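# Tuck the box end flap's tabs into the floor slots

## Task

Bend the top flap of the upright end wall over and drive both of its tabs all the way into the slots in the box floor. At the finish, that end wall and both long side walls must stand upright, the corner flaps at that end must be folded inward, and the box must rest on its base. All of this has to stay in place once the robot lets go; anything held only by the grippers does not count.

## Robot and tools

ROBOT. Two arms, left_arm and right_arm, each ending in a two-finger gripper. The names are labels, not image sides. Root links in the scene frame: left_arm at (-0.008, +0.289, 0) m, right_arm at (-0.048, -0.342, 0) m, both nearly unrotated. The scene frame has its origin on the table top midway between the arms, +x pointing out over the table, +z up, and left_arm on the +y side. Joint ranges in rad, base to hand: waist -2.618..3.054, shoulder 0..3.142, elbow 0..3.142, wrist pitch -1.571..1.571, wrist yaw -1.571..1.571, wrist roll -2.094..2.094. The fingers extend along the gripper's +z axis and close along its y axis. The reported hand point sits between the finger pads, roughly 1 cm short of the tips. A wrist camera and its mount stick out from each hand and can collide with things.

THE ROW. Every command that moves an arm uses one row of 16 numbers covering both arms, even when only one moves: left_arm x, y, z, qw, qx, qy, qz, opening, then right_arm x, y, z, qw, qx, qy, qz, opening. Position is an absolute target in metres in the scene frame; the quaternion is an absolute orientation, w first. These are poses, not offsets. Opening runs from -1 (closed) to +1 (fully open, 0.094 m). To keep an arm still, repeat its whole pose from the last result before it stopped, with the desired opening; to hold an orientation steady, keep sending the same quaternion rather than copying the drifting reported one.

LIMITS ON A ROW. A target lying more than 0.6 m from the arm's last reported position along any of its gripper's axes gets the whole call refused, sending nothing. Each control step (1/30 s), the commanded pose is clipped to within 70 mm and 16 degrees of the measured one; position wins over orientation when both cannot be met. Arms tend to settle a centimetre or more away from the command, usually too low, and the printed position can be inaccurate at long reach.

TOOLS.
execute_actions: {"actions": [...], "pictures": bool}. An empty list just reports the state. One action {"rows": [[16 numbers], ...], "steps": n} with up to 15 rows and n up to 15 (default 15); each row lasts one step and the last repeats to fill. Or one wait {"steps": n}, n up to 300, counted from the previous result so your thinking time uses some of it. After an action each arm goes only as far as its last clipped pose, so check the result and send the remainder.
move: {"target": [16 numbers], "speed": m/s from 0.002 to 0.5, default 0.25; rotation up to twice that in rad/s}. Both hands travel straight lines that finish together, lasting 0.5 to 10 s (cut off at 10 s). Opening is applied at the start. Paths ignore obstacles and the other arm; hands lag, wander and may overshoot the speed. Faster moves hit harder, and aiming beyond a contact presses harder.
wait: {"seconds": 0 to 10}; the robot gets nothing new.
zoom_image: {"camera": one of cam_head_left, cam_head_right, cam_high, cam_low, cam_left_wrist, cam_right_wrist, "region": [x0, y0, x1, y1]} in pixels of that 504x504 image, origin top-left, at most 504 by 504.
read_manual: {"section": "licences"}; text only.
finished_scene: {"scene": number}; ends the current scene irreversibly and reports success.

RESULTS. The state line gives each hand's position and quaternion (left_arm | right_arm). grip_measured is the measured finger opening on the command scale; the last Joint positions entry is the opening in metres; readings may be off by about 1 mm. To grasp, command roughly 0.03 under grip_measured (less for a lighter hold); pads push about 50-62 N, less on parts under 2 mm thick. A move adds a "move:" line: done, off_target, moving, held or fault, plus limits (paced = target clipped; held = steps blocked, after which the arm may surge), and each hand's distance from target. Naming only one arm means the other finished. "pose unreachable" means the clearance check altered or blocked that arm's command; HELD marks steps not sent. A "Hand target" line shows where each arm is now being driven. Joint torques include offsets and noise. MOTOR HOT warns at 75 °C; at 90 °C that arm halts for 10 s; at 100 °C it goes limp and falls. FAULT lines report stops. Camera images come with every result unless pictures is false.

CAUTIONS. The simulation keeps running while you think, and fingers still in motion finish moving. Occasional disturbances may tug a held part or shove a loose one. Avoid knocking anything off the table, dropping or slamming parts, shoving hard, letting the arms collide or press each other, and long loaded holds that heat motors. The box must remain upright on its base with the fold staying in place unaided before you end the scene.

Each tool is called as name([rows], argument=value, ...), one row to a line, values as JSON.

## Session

execute_actions(actions=[])

Scene clock: 0.00 s of 4500.00 s.
left_arm: end_effector_position=(+0.3772, +0.2743, +0.4091) grip_measured=-0.400 end_effector_quat_wxyz=(+0.710, +0.016, +0.704, -0.016) | right_arm: end_effector_position=(+0.3363, -0.3297, +0.4109) grip_measured=+1.000 end_effector_quat_wxyz=(+0.709, -0.017, +0.705, +0.005)
Joint positions: left_arm=[-0.008  1.063  1.054  0.017  0.006  0.     0.028] | right_arm=[-0.009  1.06   1.062  0.005 -0.002 -0.016  0.094]
Joint velocities: left_arm=[-0.017 -0.007 -0.012  0.007  0.007 -0.037  0.001] | right_arm=[-0.002  0.007 -0.002 -0.022 -0.037 -0.037  0.   ]
Joint torques (N m, as the arm reports them, + toward a larger angle): no reading
Hand target (left_arm): +0.375, +0.274, +0.411; +0.710, +0.015, +0.704, -0.016
Hand target (right_arm): +0.334, -0.330, +0.415; +0.712, -0.016, +0.702, +0.006

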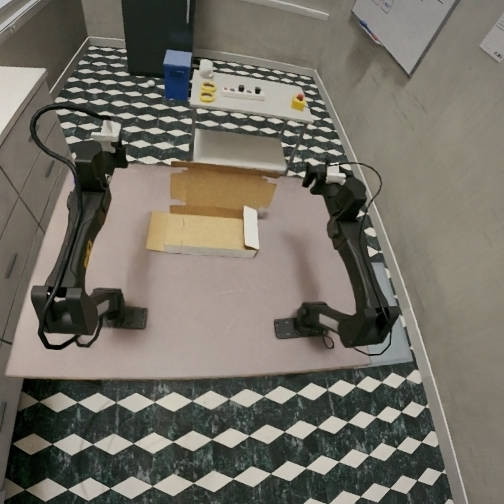

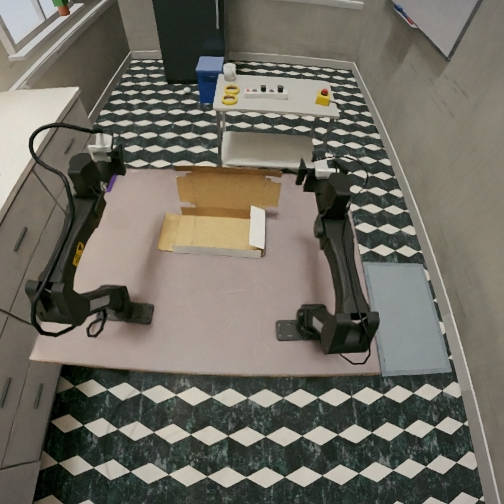

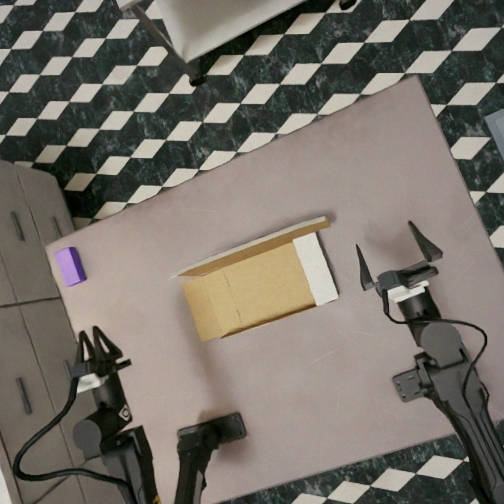

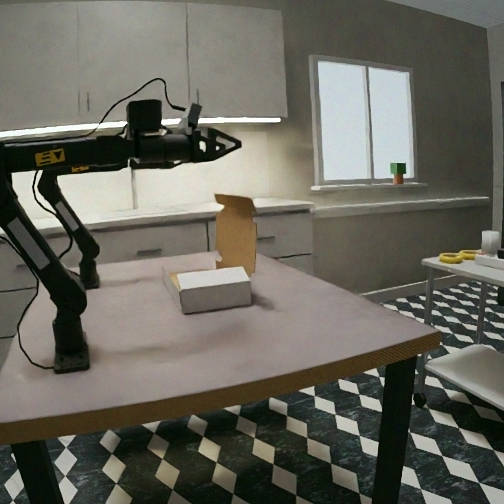

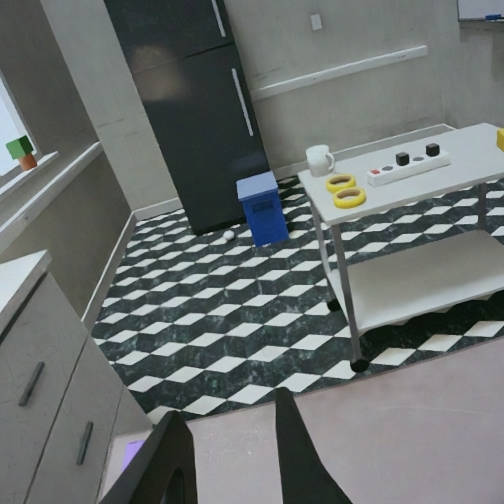

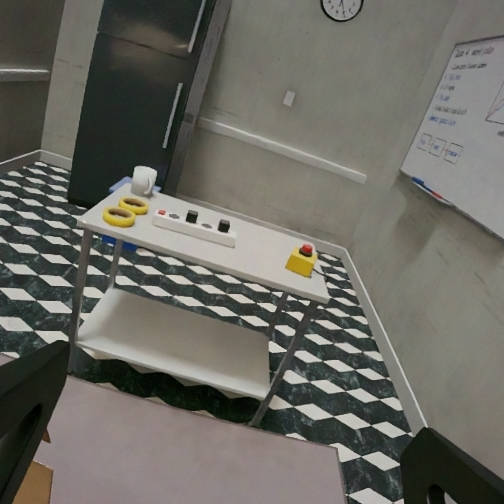

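move(target=[0.30,0.40,0.40,0.71,0.016,0.704,-0.016,-0.4,0.31,-0.205,0.13,0.26,0,0.966,0,1])

Scene clock: 8.33 s of 4500.00 s.
left_arm: end_effector_position=(+0.3011, +0.4039, +0.4090) grip_measured=-0.400 end_effector_quat_wxyz=(+0.715, +0.022, +0.699, -0.006) | right_arm: end_effector_position=(+0.3089, -0.2097, +0.1173) grip_measured=+1.000 end_effector_quat_wxyz=(+0.253, -0.006, +0.967, -0.002)
Joint positions: left_arm=[ 0.771  0.949  0.988 -0.006  0.78   0.     0.028] | right_arm=[ 0.415  1.575  1.147 -0.675  0.216  0.39   0.094]
Joint velocities: left_arm=[ 0.017 -0.007 -0.012 -0.081  0.037 -0.022 -0.001] | right_arm=[ 0.012  0.002 -0.002  0.007  0.022  0.037  0.   ]
Joint torques (N m, as the arm reports them, + toward a larger angle): left_arm=[ 0.66 -2.03  6.4   1.57  0.11  0.04] | right_arm=[ 0.86 -7.27 12.09  0.77  0.04  0.08]
Hand target (left_arm): +0.300, +0.403, +0.400; +0.709, +0.018, +0.705, -0.014
Hand target (right_arm): +0.312, -0.203, +0.127; +0.259, -0.005, +0.966, +0.008
Off the commanded pose (left_arm): 0.010 m, 2 deg.
Off the commanded pose (right_arm): 0.014 m, 1 deg.
After step 90, 2.67 s passed at rest.
move: off_target (right_arm)

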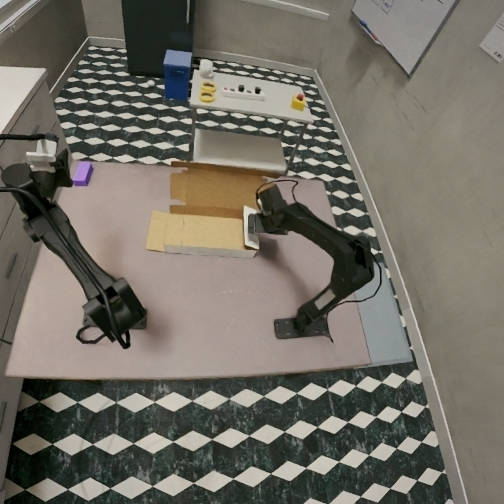

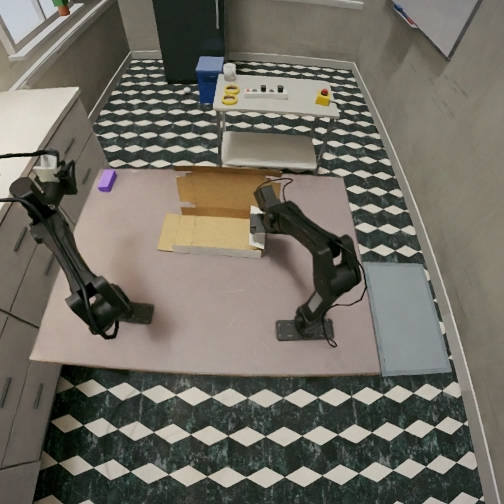

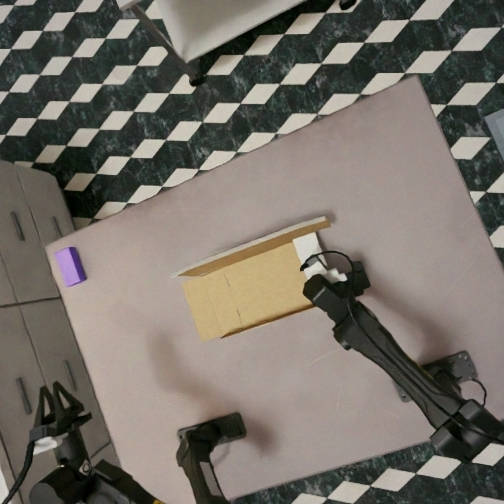

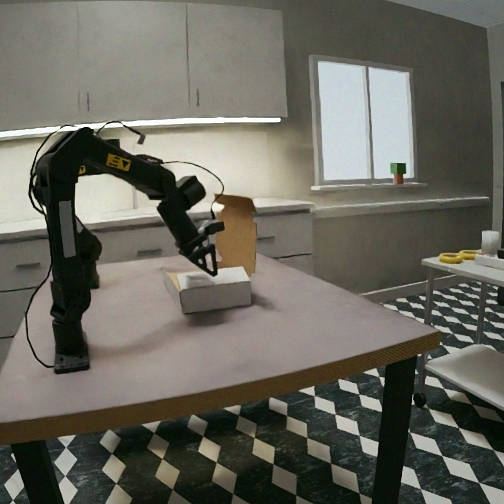

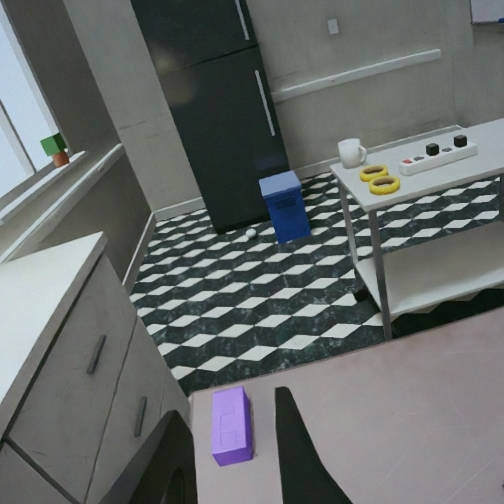

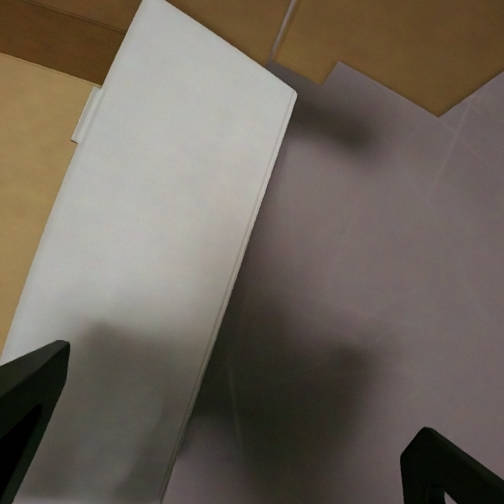

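move(target=[0.30,0.40,0.40,0.71,0.016,0.704,-0.016,-0.4,0.335,-0.197,0.06,0.26,0,0.966,0,1], speed=0.05)

move(target=[0.30,0.40,0.40,0.71,0.016,0.704,-0.016,-0.4,0.34,-0.20,0.02,0.26,0,0.966,0,1], speed=0.03)

Scene clock: 19.23 s of 4500.00 s.
left_arm: end_effector_position=(+0.3011, +0.4034, +0.4090) grip_measured=-0.400 end_effector_quat_wxyz=(+0.715, +0.022, +0.699, -0.007) | right_arm: end_effector_position=(+0.3429, -0.1931, +0.0769) grip_measured=+1.000 end_effector_quat_wxyz=(+0.279, -0.000, +0.960, +0.012)
Joint positions: left_arm=[ 0.771  0.949  0.988 -0.006  0.783  0.     0.028] | right_arm=[ 0.415  1.718  1.105 -0.43   0.216  0.395  0.094]
Joint velocities: left_arm=[-0.017 -0.007  0.007 -0.007  0.007 -0.037  0.001] | right_arm=[-0.012 -0.002 -0.007  0.007 -0.037  0.066  0.   ]
Joint torques (N m, as the arm reports them, + toward a larger angle): left_arm=[-0.71 -2.72  5.9   1.56 -0.04 -0.05] | right_arm=[ 0.24 -6.99  6.05  1.    0.2   0.03]
Hand target (left_arm): +0.300, +0.400, +0.400; +0.710, +0.016, +0.704, -0.016
Hand target (right_arm): +0.335, -0.197, +0.060; +0.260, -0.000, +0.966, -0.000
Off the commanded pose (left_arm): 0.010 m, 2 deg.
Off the commanded pose (right_arm): 0.019 m, 3 deg.
After step 90, 6.20 s passed at rest.
move: off_target (right_arm)

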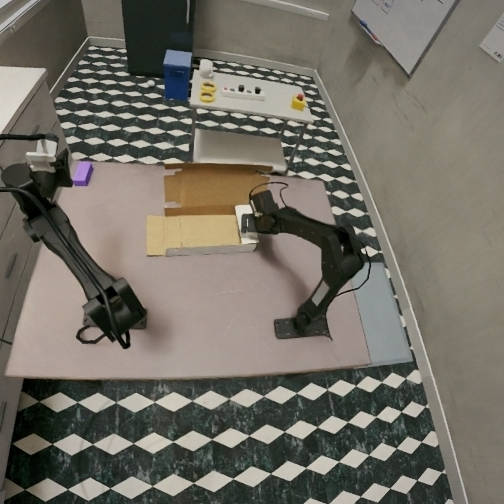

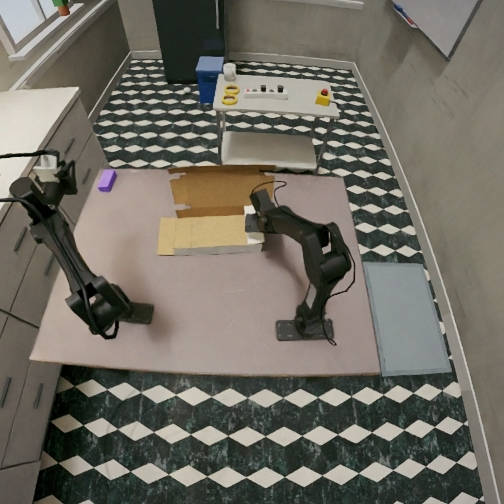

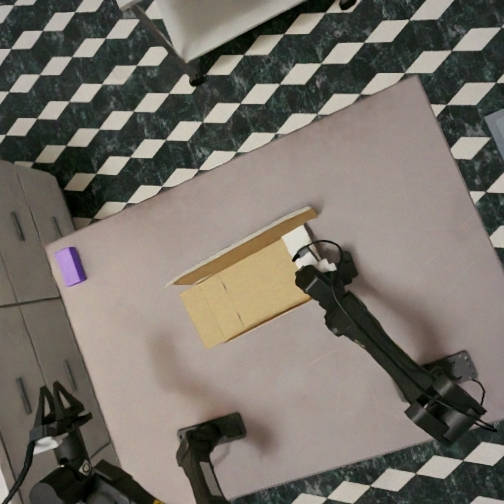

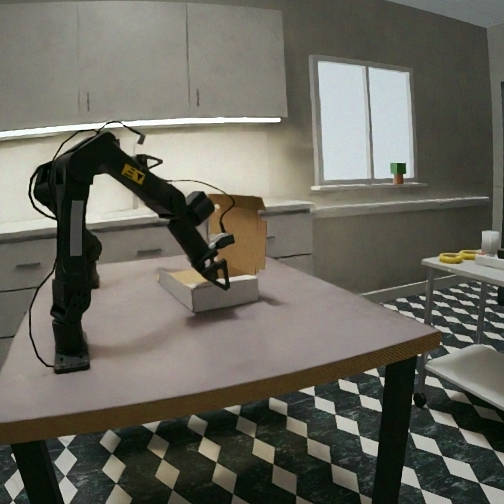

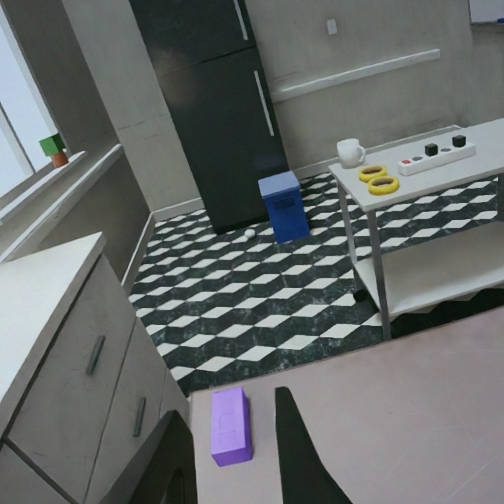

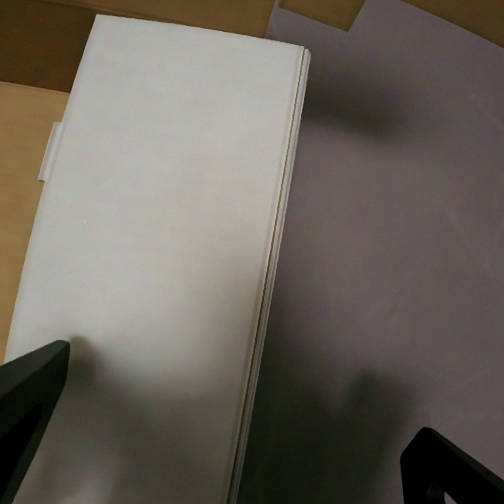

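Scene clock: 21.43 s of 4500.00 s.
left_arm: end_effector_position=(+0.3011, +0.4034, +0.4090) grip_measured=-0.400 end_effector_quat_wxyz=(+0.715, +0.022, +0.699, -0.007) | right_arm: end_effector_position=(+0.3536, -0.1870, +0.0447) grip_measured=+1.000 end_effector_quat_wxyz=(+0.295, +0.001, +0.955, +0.022)
Joint positions: left_arm=[ 0.771  0.949  0.988 -0.006  0.783  0.     0.028] | right_arm=[ 0.415  1.796  1.038 -0.247  0.212  0.395  0.094]
Joint velocities: left_arm=[ 0.002 -0.017  0.007 -0.007 -0.037 -0.007  0.   ] | right_arm=[-0.002  0.007  0.017 -0.022  0.007 -0.007  0.   ]
Joint torques (N m, as the arm reports them, + toward a larger angle): left_arm=[-0.75 -2.7   5.83  1.57 -0.01 -0.05] | right_arm=[-1.03 -7.    5.17  0.82  0.15 -0.1 ]
Hand target (left_arm): +0.300, +0.400, +0.400; +0.710, +0.016, +0.704, -0.016
Hand target (right_arm): +0.339, -0.200, +0.021; +0.260, -0.000, +0.966, +0.000
Off the commanded pose (left_arm): 0.010 m, 2 deg.
Off the commanded pose (right_arm): 0.031 m, 5 deg.
move: off_target (right_arm)

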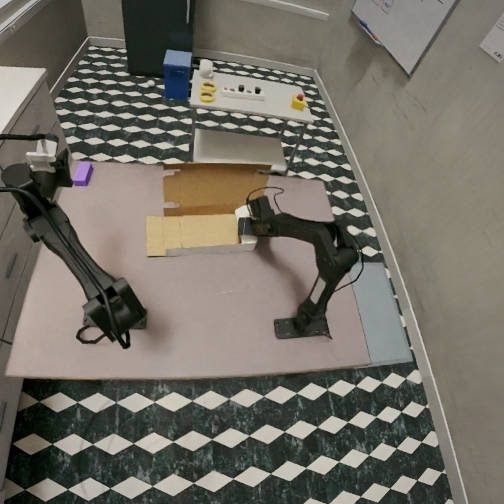

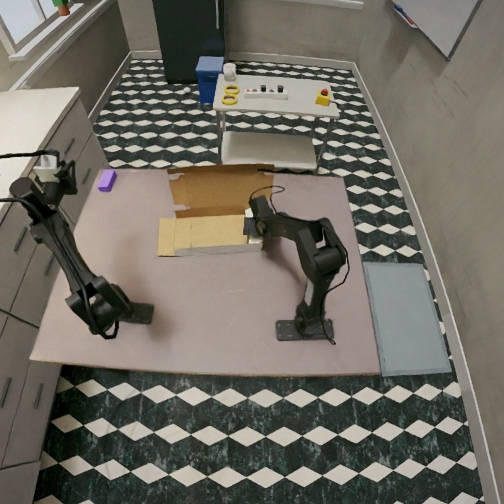

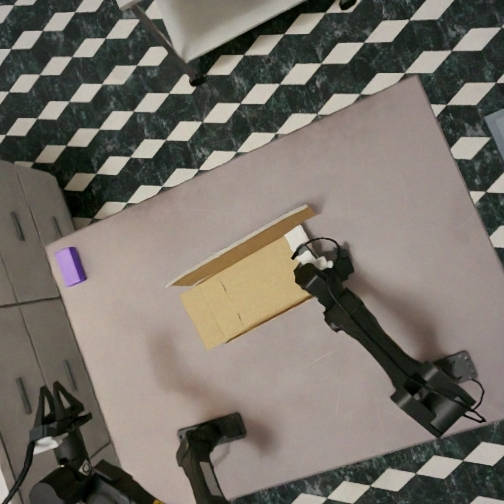

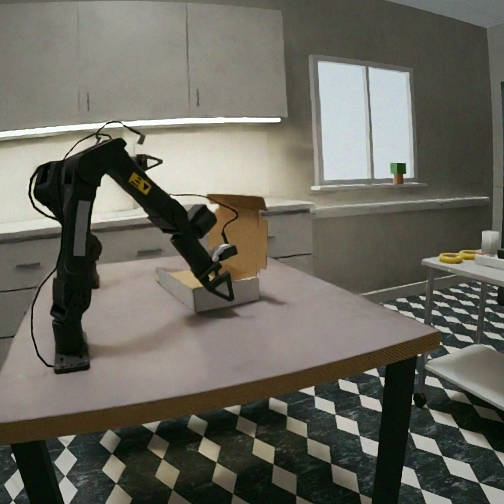

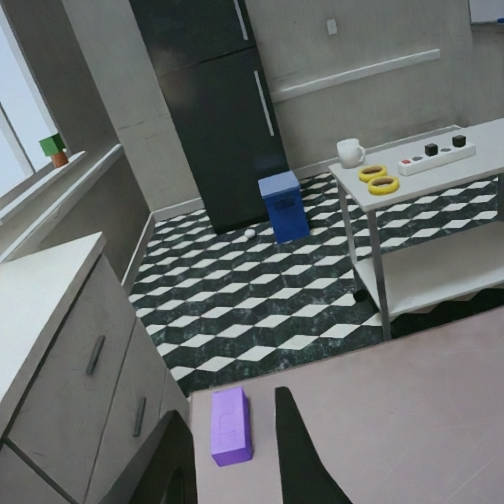

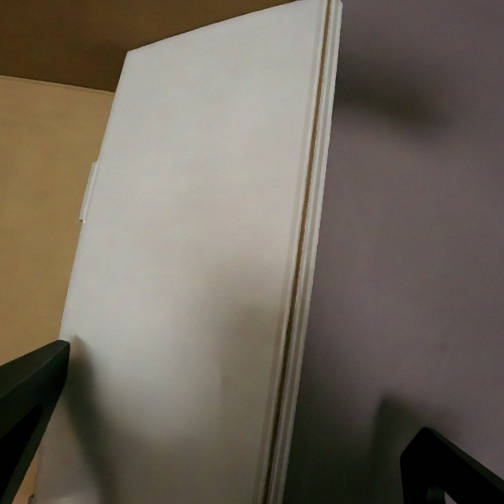

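move(target=[0.30,0.40,0.40,0.71,0.016,0.704,-0.016,-0.4,0.345,-0.197,0.012,0.26,0,0.966,0,0], speed=0.03)

move(target=[0.30,0.40,0.40,0.71,0.016,0.704,-0.016,-0.4,0.35,-0.192,0.01,0.26,0,0.966,0,-0.5], speed=0.03)

move(target=[0.30,0.40,0.40,0.71,0.016,0.704,-0.016,-0.4,0.355,-0.19,0.012,0.26,0,0.966,0,-0.9], speed=0.03)

move(target=[0.30,0.40,0.40,0.71,0.016,0.704,-0.016,-0.4,0.355,-0.19,0.02,0.26,0,0.966,0,-0.6], speed=0.03)

move(target=[0.30,0.40,0.40,0.71,0.016,0.704,-0.016,-0.4,0.32,-0.19,0.13,0.26,0,0.966,0,-0.6], speed=0.08)

Scene clock: 30.87 s of 4500.00 s.
left_arm: end_effector_position=(+0.3011, +0.4034, +0.4090) grip_measured=-0.400 end_effector_quat_wxyz=(+0.715, +0.022, +0.699, -0.007) | right_arm: end_effector_position=(+0.3570, -0.1847, +0.0348) grip_measured=+0.002 end_effector_quat_wxyz=(+0.293, +0.001, +0.956, +0.023)
Joint positions: left_arm=[ 0.771  0.949  0.988 -0.006  0.783  0.     0.028] | right_arm=[ 0.415  1.83   1.038 -0.215  0.208  0.395  0.047]
Joint velocities: left_arm=[-0.002 -0.002 -0.007  0.007 -0.037 -0.051 -0.001] | right_arm=[-0.007 -0.007 -0.007 -0.022  0.007  0.022  0.001]
Joint torques (N m, as the arm reports them, + toward a larger angle): left_arm=[-0.84 -2.76  5.89  1.54 -0.04 -0.02] | right_arm=[-0.89 -7.06  6.14  0.76  0.19 -0.08]
Hand target (left_arm): +0.300, +0.400, +0.400; +0.710, +0.016, +0.704, -0.016
Hand target (right_arm): +0.344, -0.197, +0.013; +0.260, -0.000, +0.966, +0.001
Off the commanded pose (left_arm): 0.010 m, 2 deg.
Off the commanded pose (right_arm): 0.029 m, 5 deg.
After step 90, 4.77 s passed at rest.
move: off_target (right_arm)

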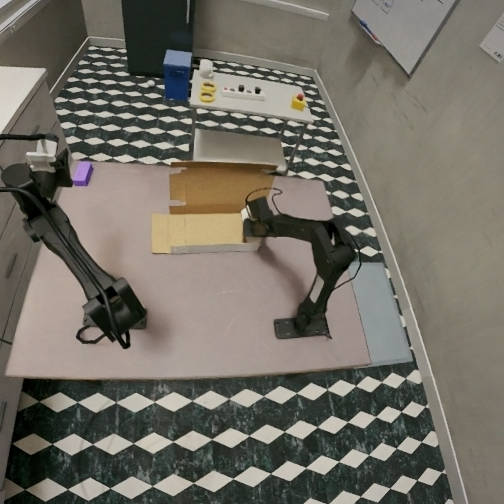

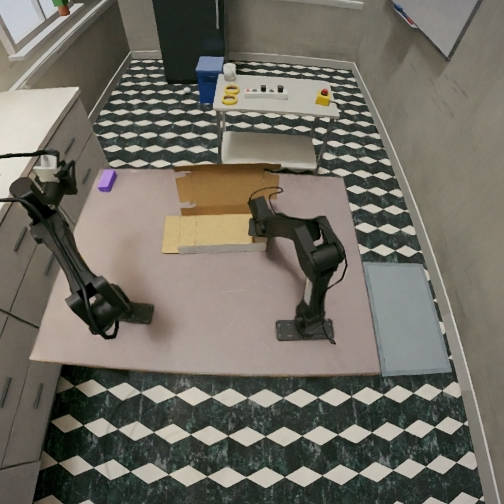

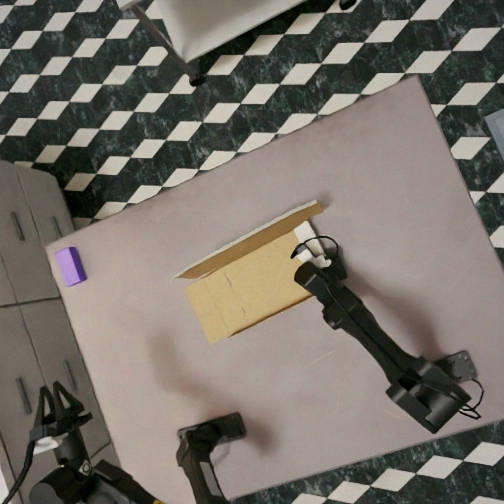

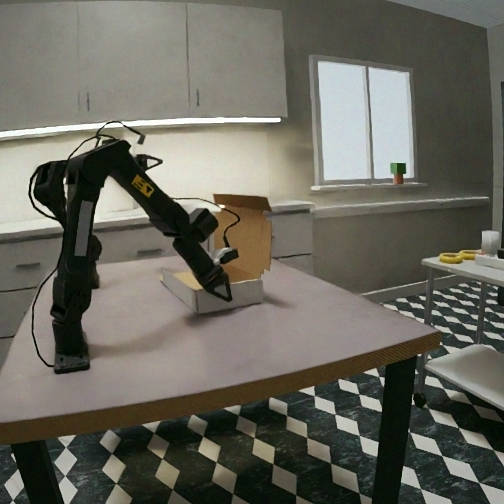

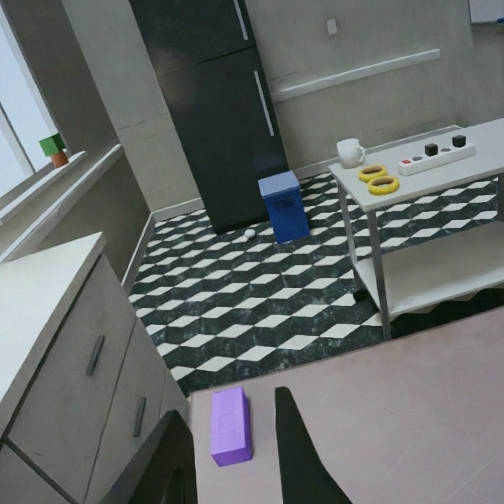

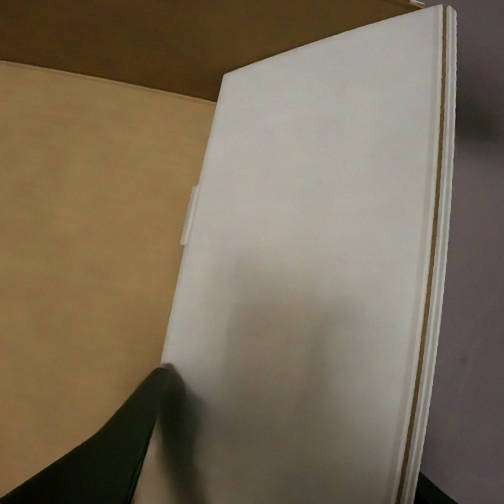

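Scene clock: 32.50 s of 4500.00 s.
left_arm: end_effector_position=(+0.3011, +0.4034, +0.4090) grip_measured=-0.400 end_effector_quat_wxyz=(+0.715, +0.022, +0.699, -0.007) | right_arm: end_effector_position=(+0.3571, -0.1850, +0.0331) grip_measured=-0.497 end_effector_quat_wxyz=(+0.292, +0.001, +0.956, +0.021)
Joint positions: left_arm=[ 0.771  0.949  0.988 -0.006  0.783  0.     0.028] | right_arm=[ 0.415  1.835  1.038 -0.213  0.21   0.395  0.024]
Joint velocities: left_arm=[ 0.002 -0.012  0.012 -0.007  0.007 -0.037  0.   ] | right_arm=[-0.002 -0.017 -0.012 -0.037 -0.051 -0.051  0.   ]
Joint torques (N m, as the arm reports them, + toward a larger angle): left_arm=[-0.78 -2.75  5.94  1.56 -0.05 -0.01] | right_arm=[-0.28 -5.41  8.5   0.72  0.22 -0.02]
Hand target (left_arm): +0.300, +0.400, +0.400; +0.710, +0.016, +0.704, -0.016
Hand target (right_arm): +0.349, -0.192, +0.011; +0.260, -0.000, +0.966, +0.001
Off the commanded pose (left_arm): 0.010 m, 2 deg.
Off the commanded pose (right_arm): 0.025 m, 5 deg.
move: off_target (right_arm)

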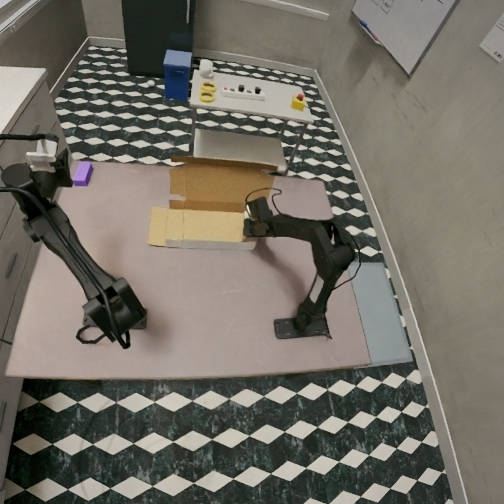

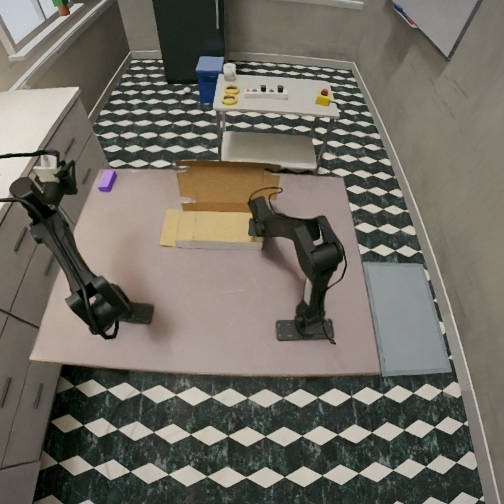

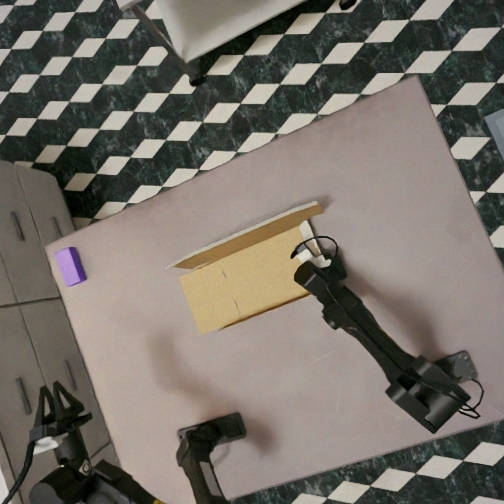

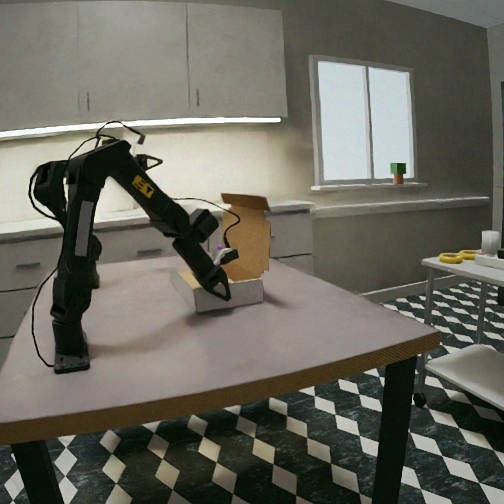

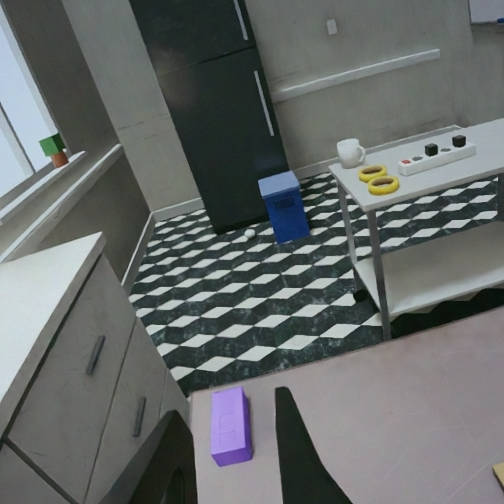

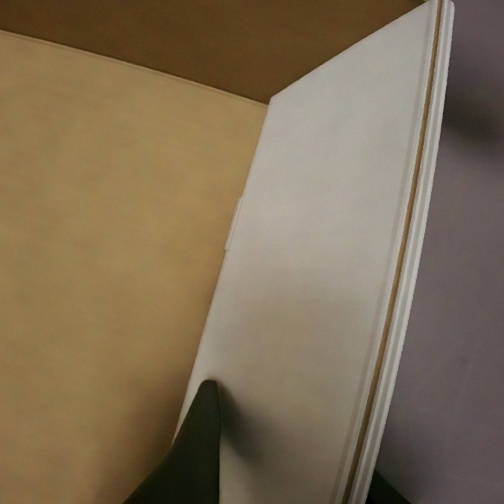

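Scene clock: 34.07 s of 4500.00 s.
left_arm: end_effector_position=(+0.3011, +0.4034, +0.4090) grip_measured=-0.400 end_effector_quat_wxyz=(+0.715, +0.022, +0.699, -0.007) | right_arm: end_effector_position=(+0.3620, -0.1851, +0.0327) grip_measured=-0.891 end_effector_quat_wxyz=(+0.293, +0.001, +0.956, +0.015)
Joint positions: left_arm=[ 0.771  0.949  0.988 -0.006  0.783  0.     0.028] | right_arm=[ 0.415  1.853  1.061 -0.22   0.223  0.391  0.005]
Joint velocities: left_arm=[ 0.002 -0.002 -0.012  0.007  0.022  0.007 -0.003] | right_arm=[ 0.017  0.002  0.007 -0.007  0.007  0.022 -0.   ]
Joint torques (N m, as the arm reports them, + toward a larger angle): left_arm=[-0.71 -2.69  5.84  1.57 -0.04 -0.02] | right_arm=[-0.36 -5.97  9.06  0.66  0.06  0.01]
Hand target (left_arm): +0.300, +0.400, +0.400; +0.710, +0.016, +0.704, -0.016
Hand target (right_arm): +0.354, -0.190, +0.013; +0.260, -0.000, +0.966, +0.001
Off the commanded pose (left_arm): 0.010 m, 2 deg.
Off the commanded pose (right_arm): 0.022 m, 4 deg.
move: off_target (right_arm)

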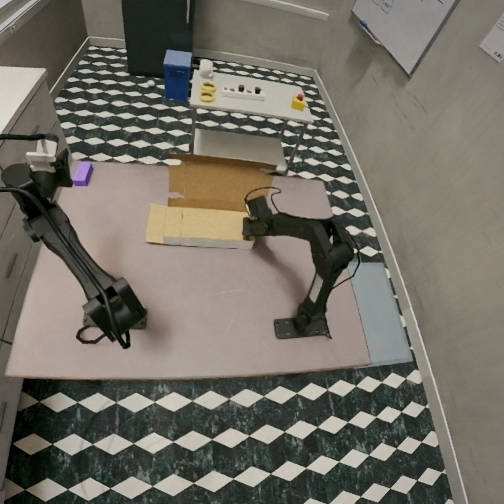

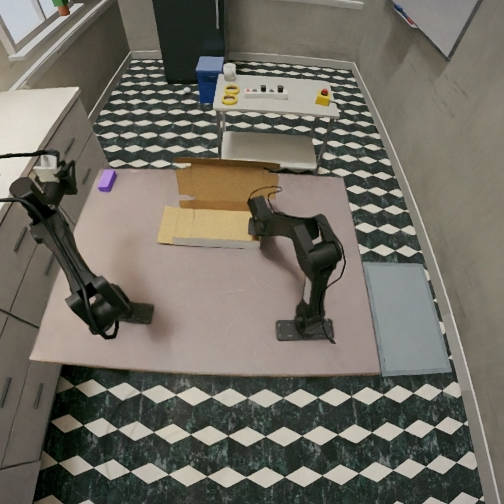

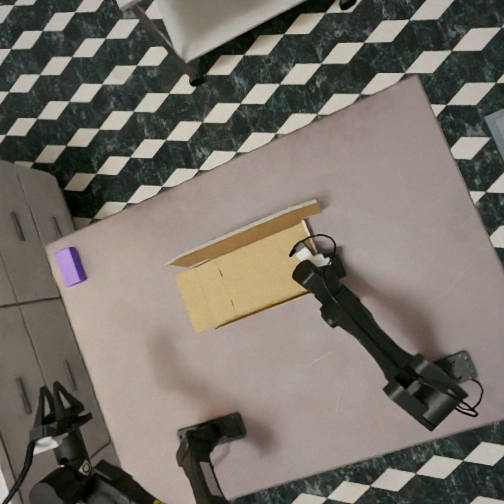

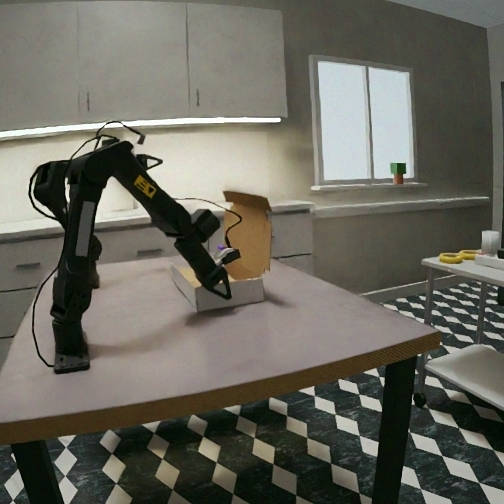

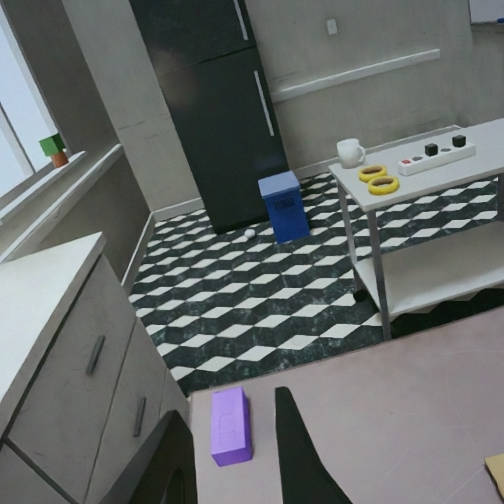

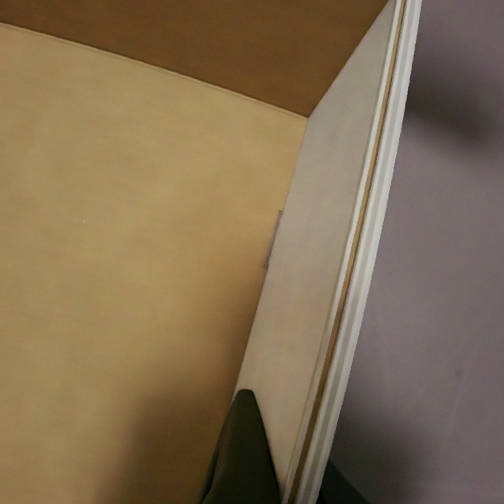

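Scene clock: 35.57 s of 4500.00 s.
left_arm: end_effector_position=(+0.3011, +0.4034, +0.4090) grip_measured=-0.400 end_effector_quat_wxyz=(+0.715, +0.022, +0.699, -0.007) | right_arm: end_effector_position=(+0.3604, -0.1858, +0.0315) grip_measured=-0.602 end_effector_quat_wxyz=(+0.286, -0.001, +0.958, +0.011)
Joint positions: left_arm=[ 0.771  0.949  0.988 -0.006  0.783  0.     0.028] | right_arm=[ 0.415  1.857  1.071 -0.244  0.222  0.391  0.019]
Joint velocities: left_arm=[-0.007  0.012 -0.022  0.007 -0.037 -0.037  0.   ] | right_arm=[ 0.007 -0.007  0.007 -0.007  0.007  0.037  0.   ]
Joint torques (N m, as the arm reports them, + toward a larger angle): left_arm=[-0.71 -2.76  5.87  1.54 -0.05 -0.01] | right_arm=[-0.4  -7.54  9.53  0.58  0.06  0.01]
Hand target (left_arm): +0.300, +0.400, +0.400; +0.710, +0.016, +0.704, -0.016
Hand target (right_arm): +0.355, -0.190, +0.020; +0.260, -0.000, +0.966, +0.001
Off the commanded pose (left_arm): 0.010 m, 2 deg.
Off the commanded pose (right_arm): 0.013 m, 3 deg.
move: off_target (right_arm)

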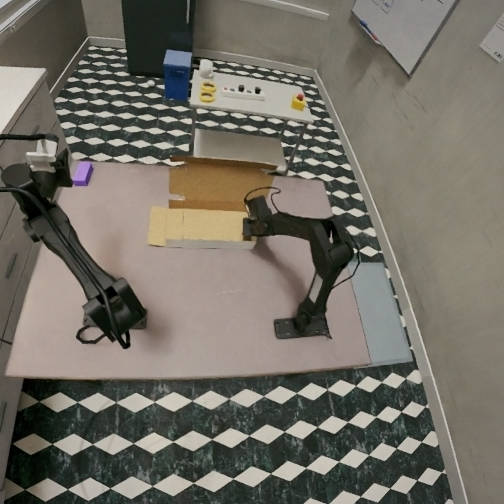

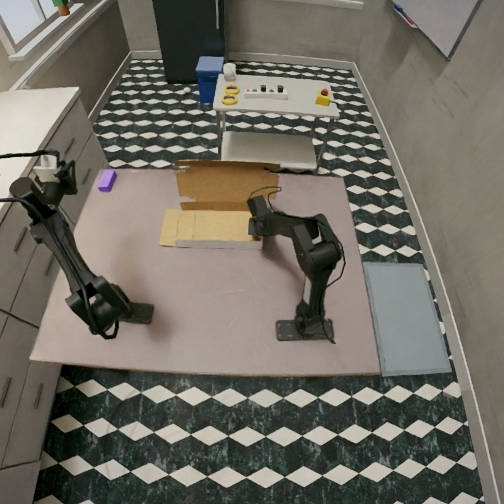

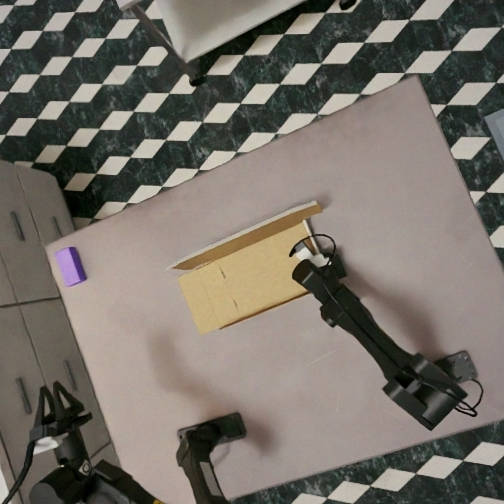

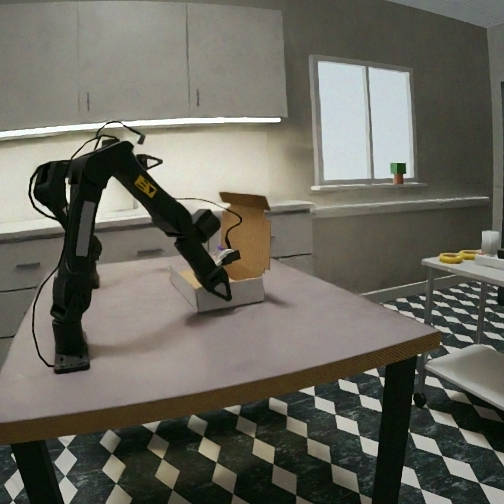

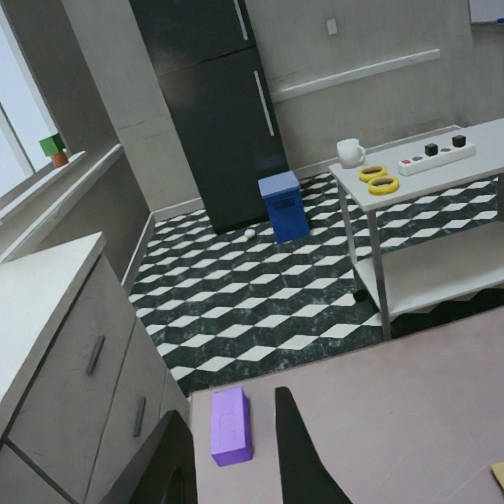

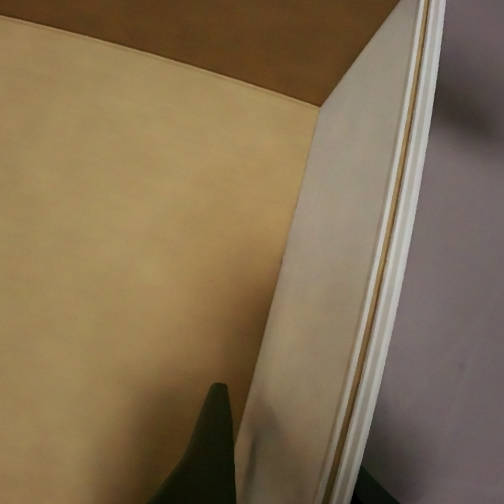

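Scene clock: 37.47 s of 4500.00 s.
left_arm: end_effector_position=(+0.3011, +0.4034, +0.4090) grip_measured=-0.400 end_effector_quat_wxyz=(+0.715, +0.022, +0.699, -0.007) | right_arm: end_effector_position=(+0.3176, -0.1931, +0.1153) grip_measured=-0.602 end_effector_quat_wxyz=(+0.245, -0.003, +0.970, -0.003)
Joint positions: left_arm=[ 0.771  0.949  0.988 -0.006  0.783  0.     0.028] | right_arm=[ 0.449  1.649  1.225 -0.704  0.228  0.431  0.019]
Joint velocities: left_arm=[-0.017 -0.012  0.002  0.007  0.022 -0.037 -0.   ] | right_arm=[-0.007  0.007  0.007 -0.066  0.022 -0.037 -0.001]
Joint torques (N m, as the arm reports them, + toward a larger angle): left_arm=[-0.74 -2.77  5.93  1.54 -0.05 -0.05] | right_arm=[ 0.99 -9.75 11.27  0.73  0.28  0.08]
Hand target (left_arm): +0.300, +0.400, +0.400; +0.710, +0.016, +0.704, -0.016
Hand target (right_arm): +0.320, -0.190, +0.131; +0.260, +0.000, +0.966, +0.001
Off the commanded pose (left_arm): 0.010 m, 2 deg.
Off the commanded pose (right_arm): 0.015 m, 2 deg.
move: off_target (right_arm)

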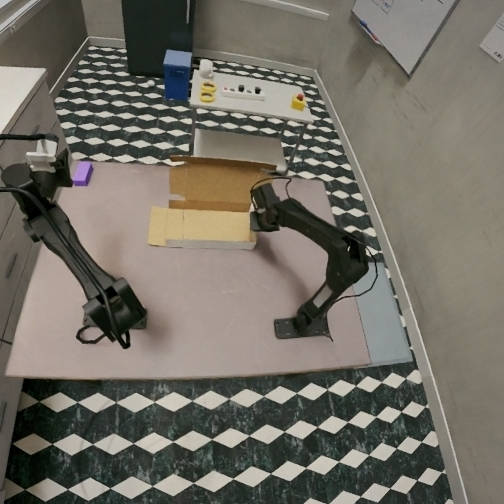

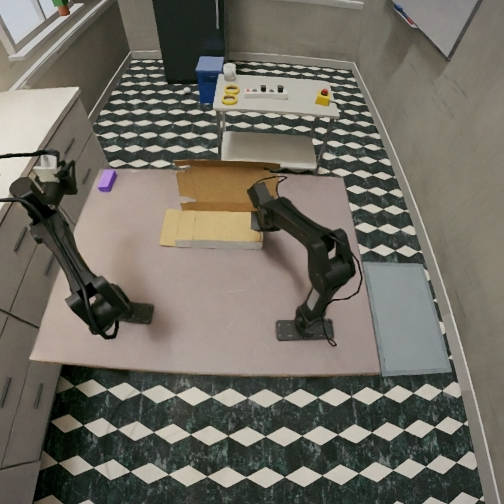

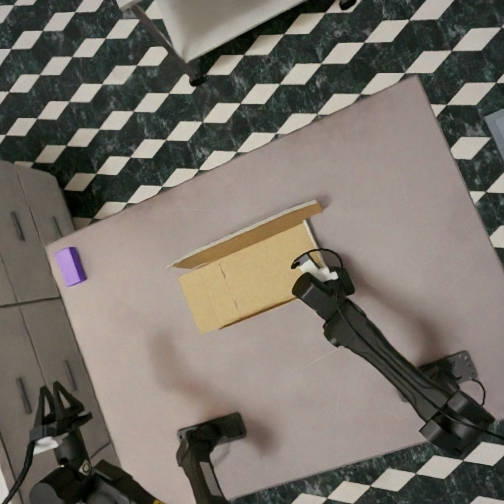

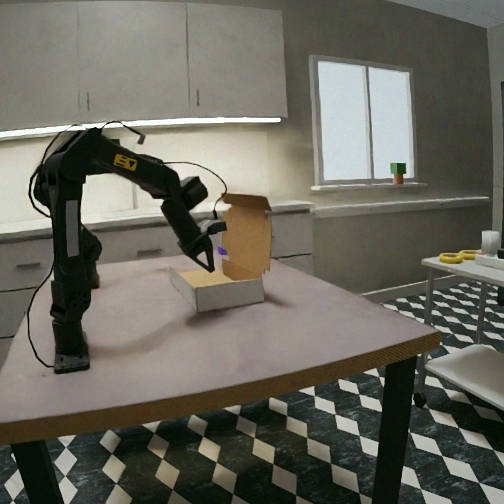

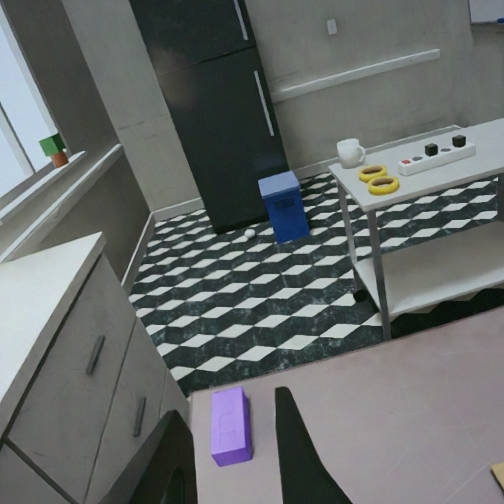

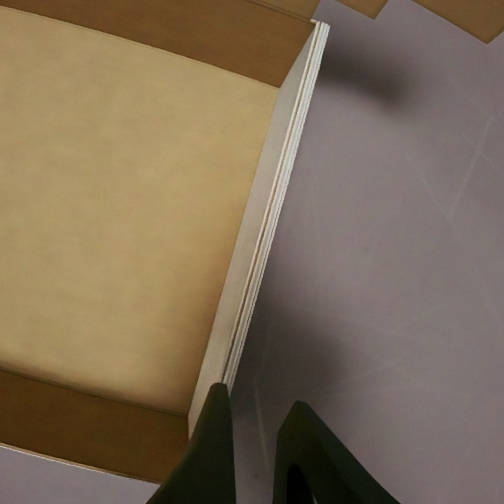

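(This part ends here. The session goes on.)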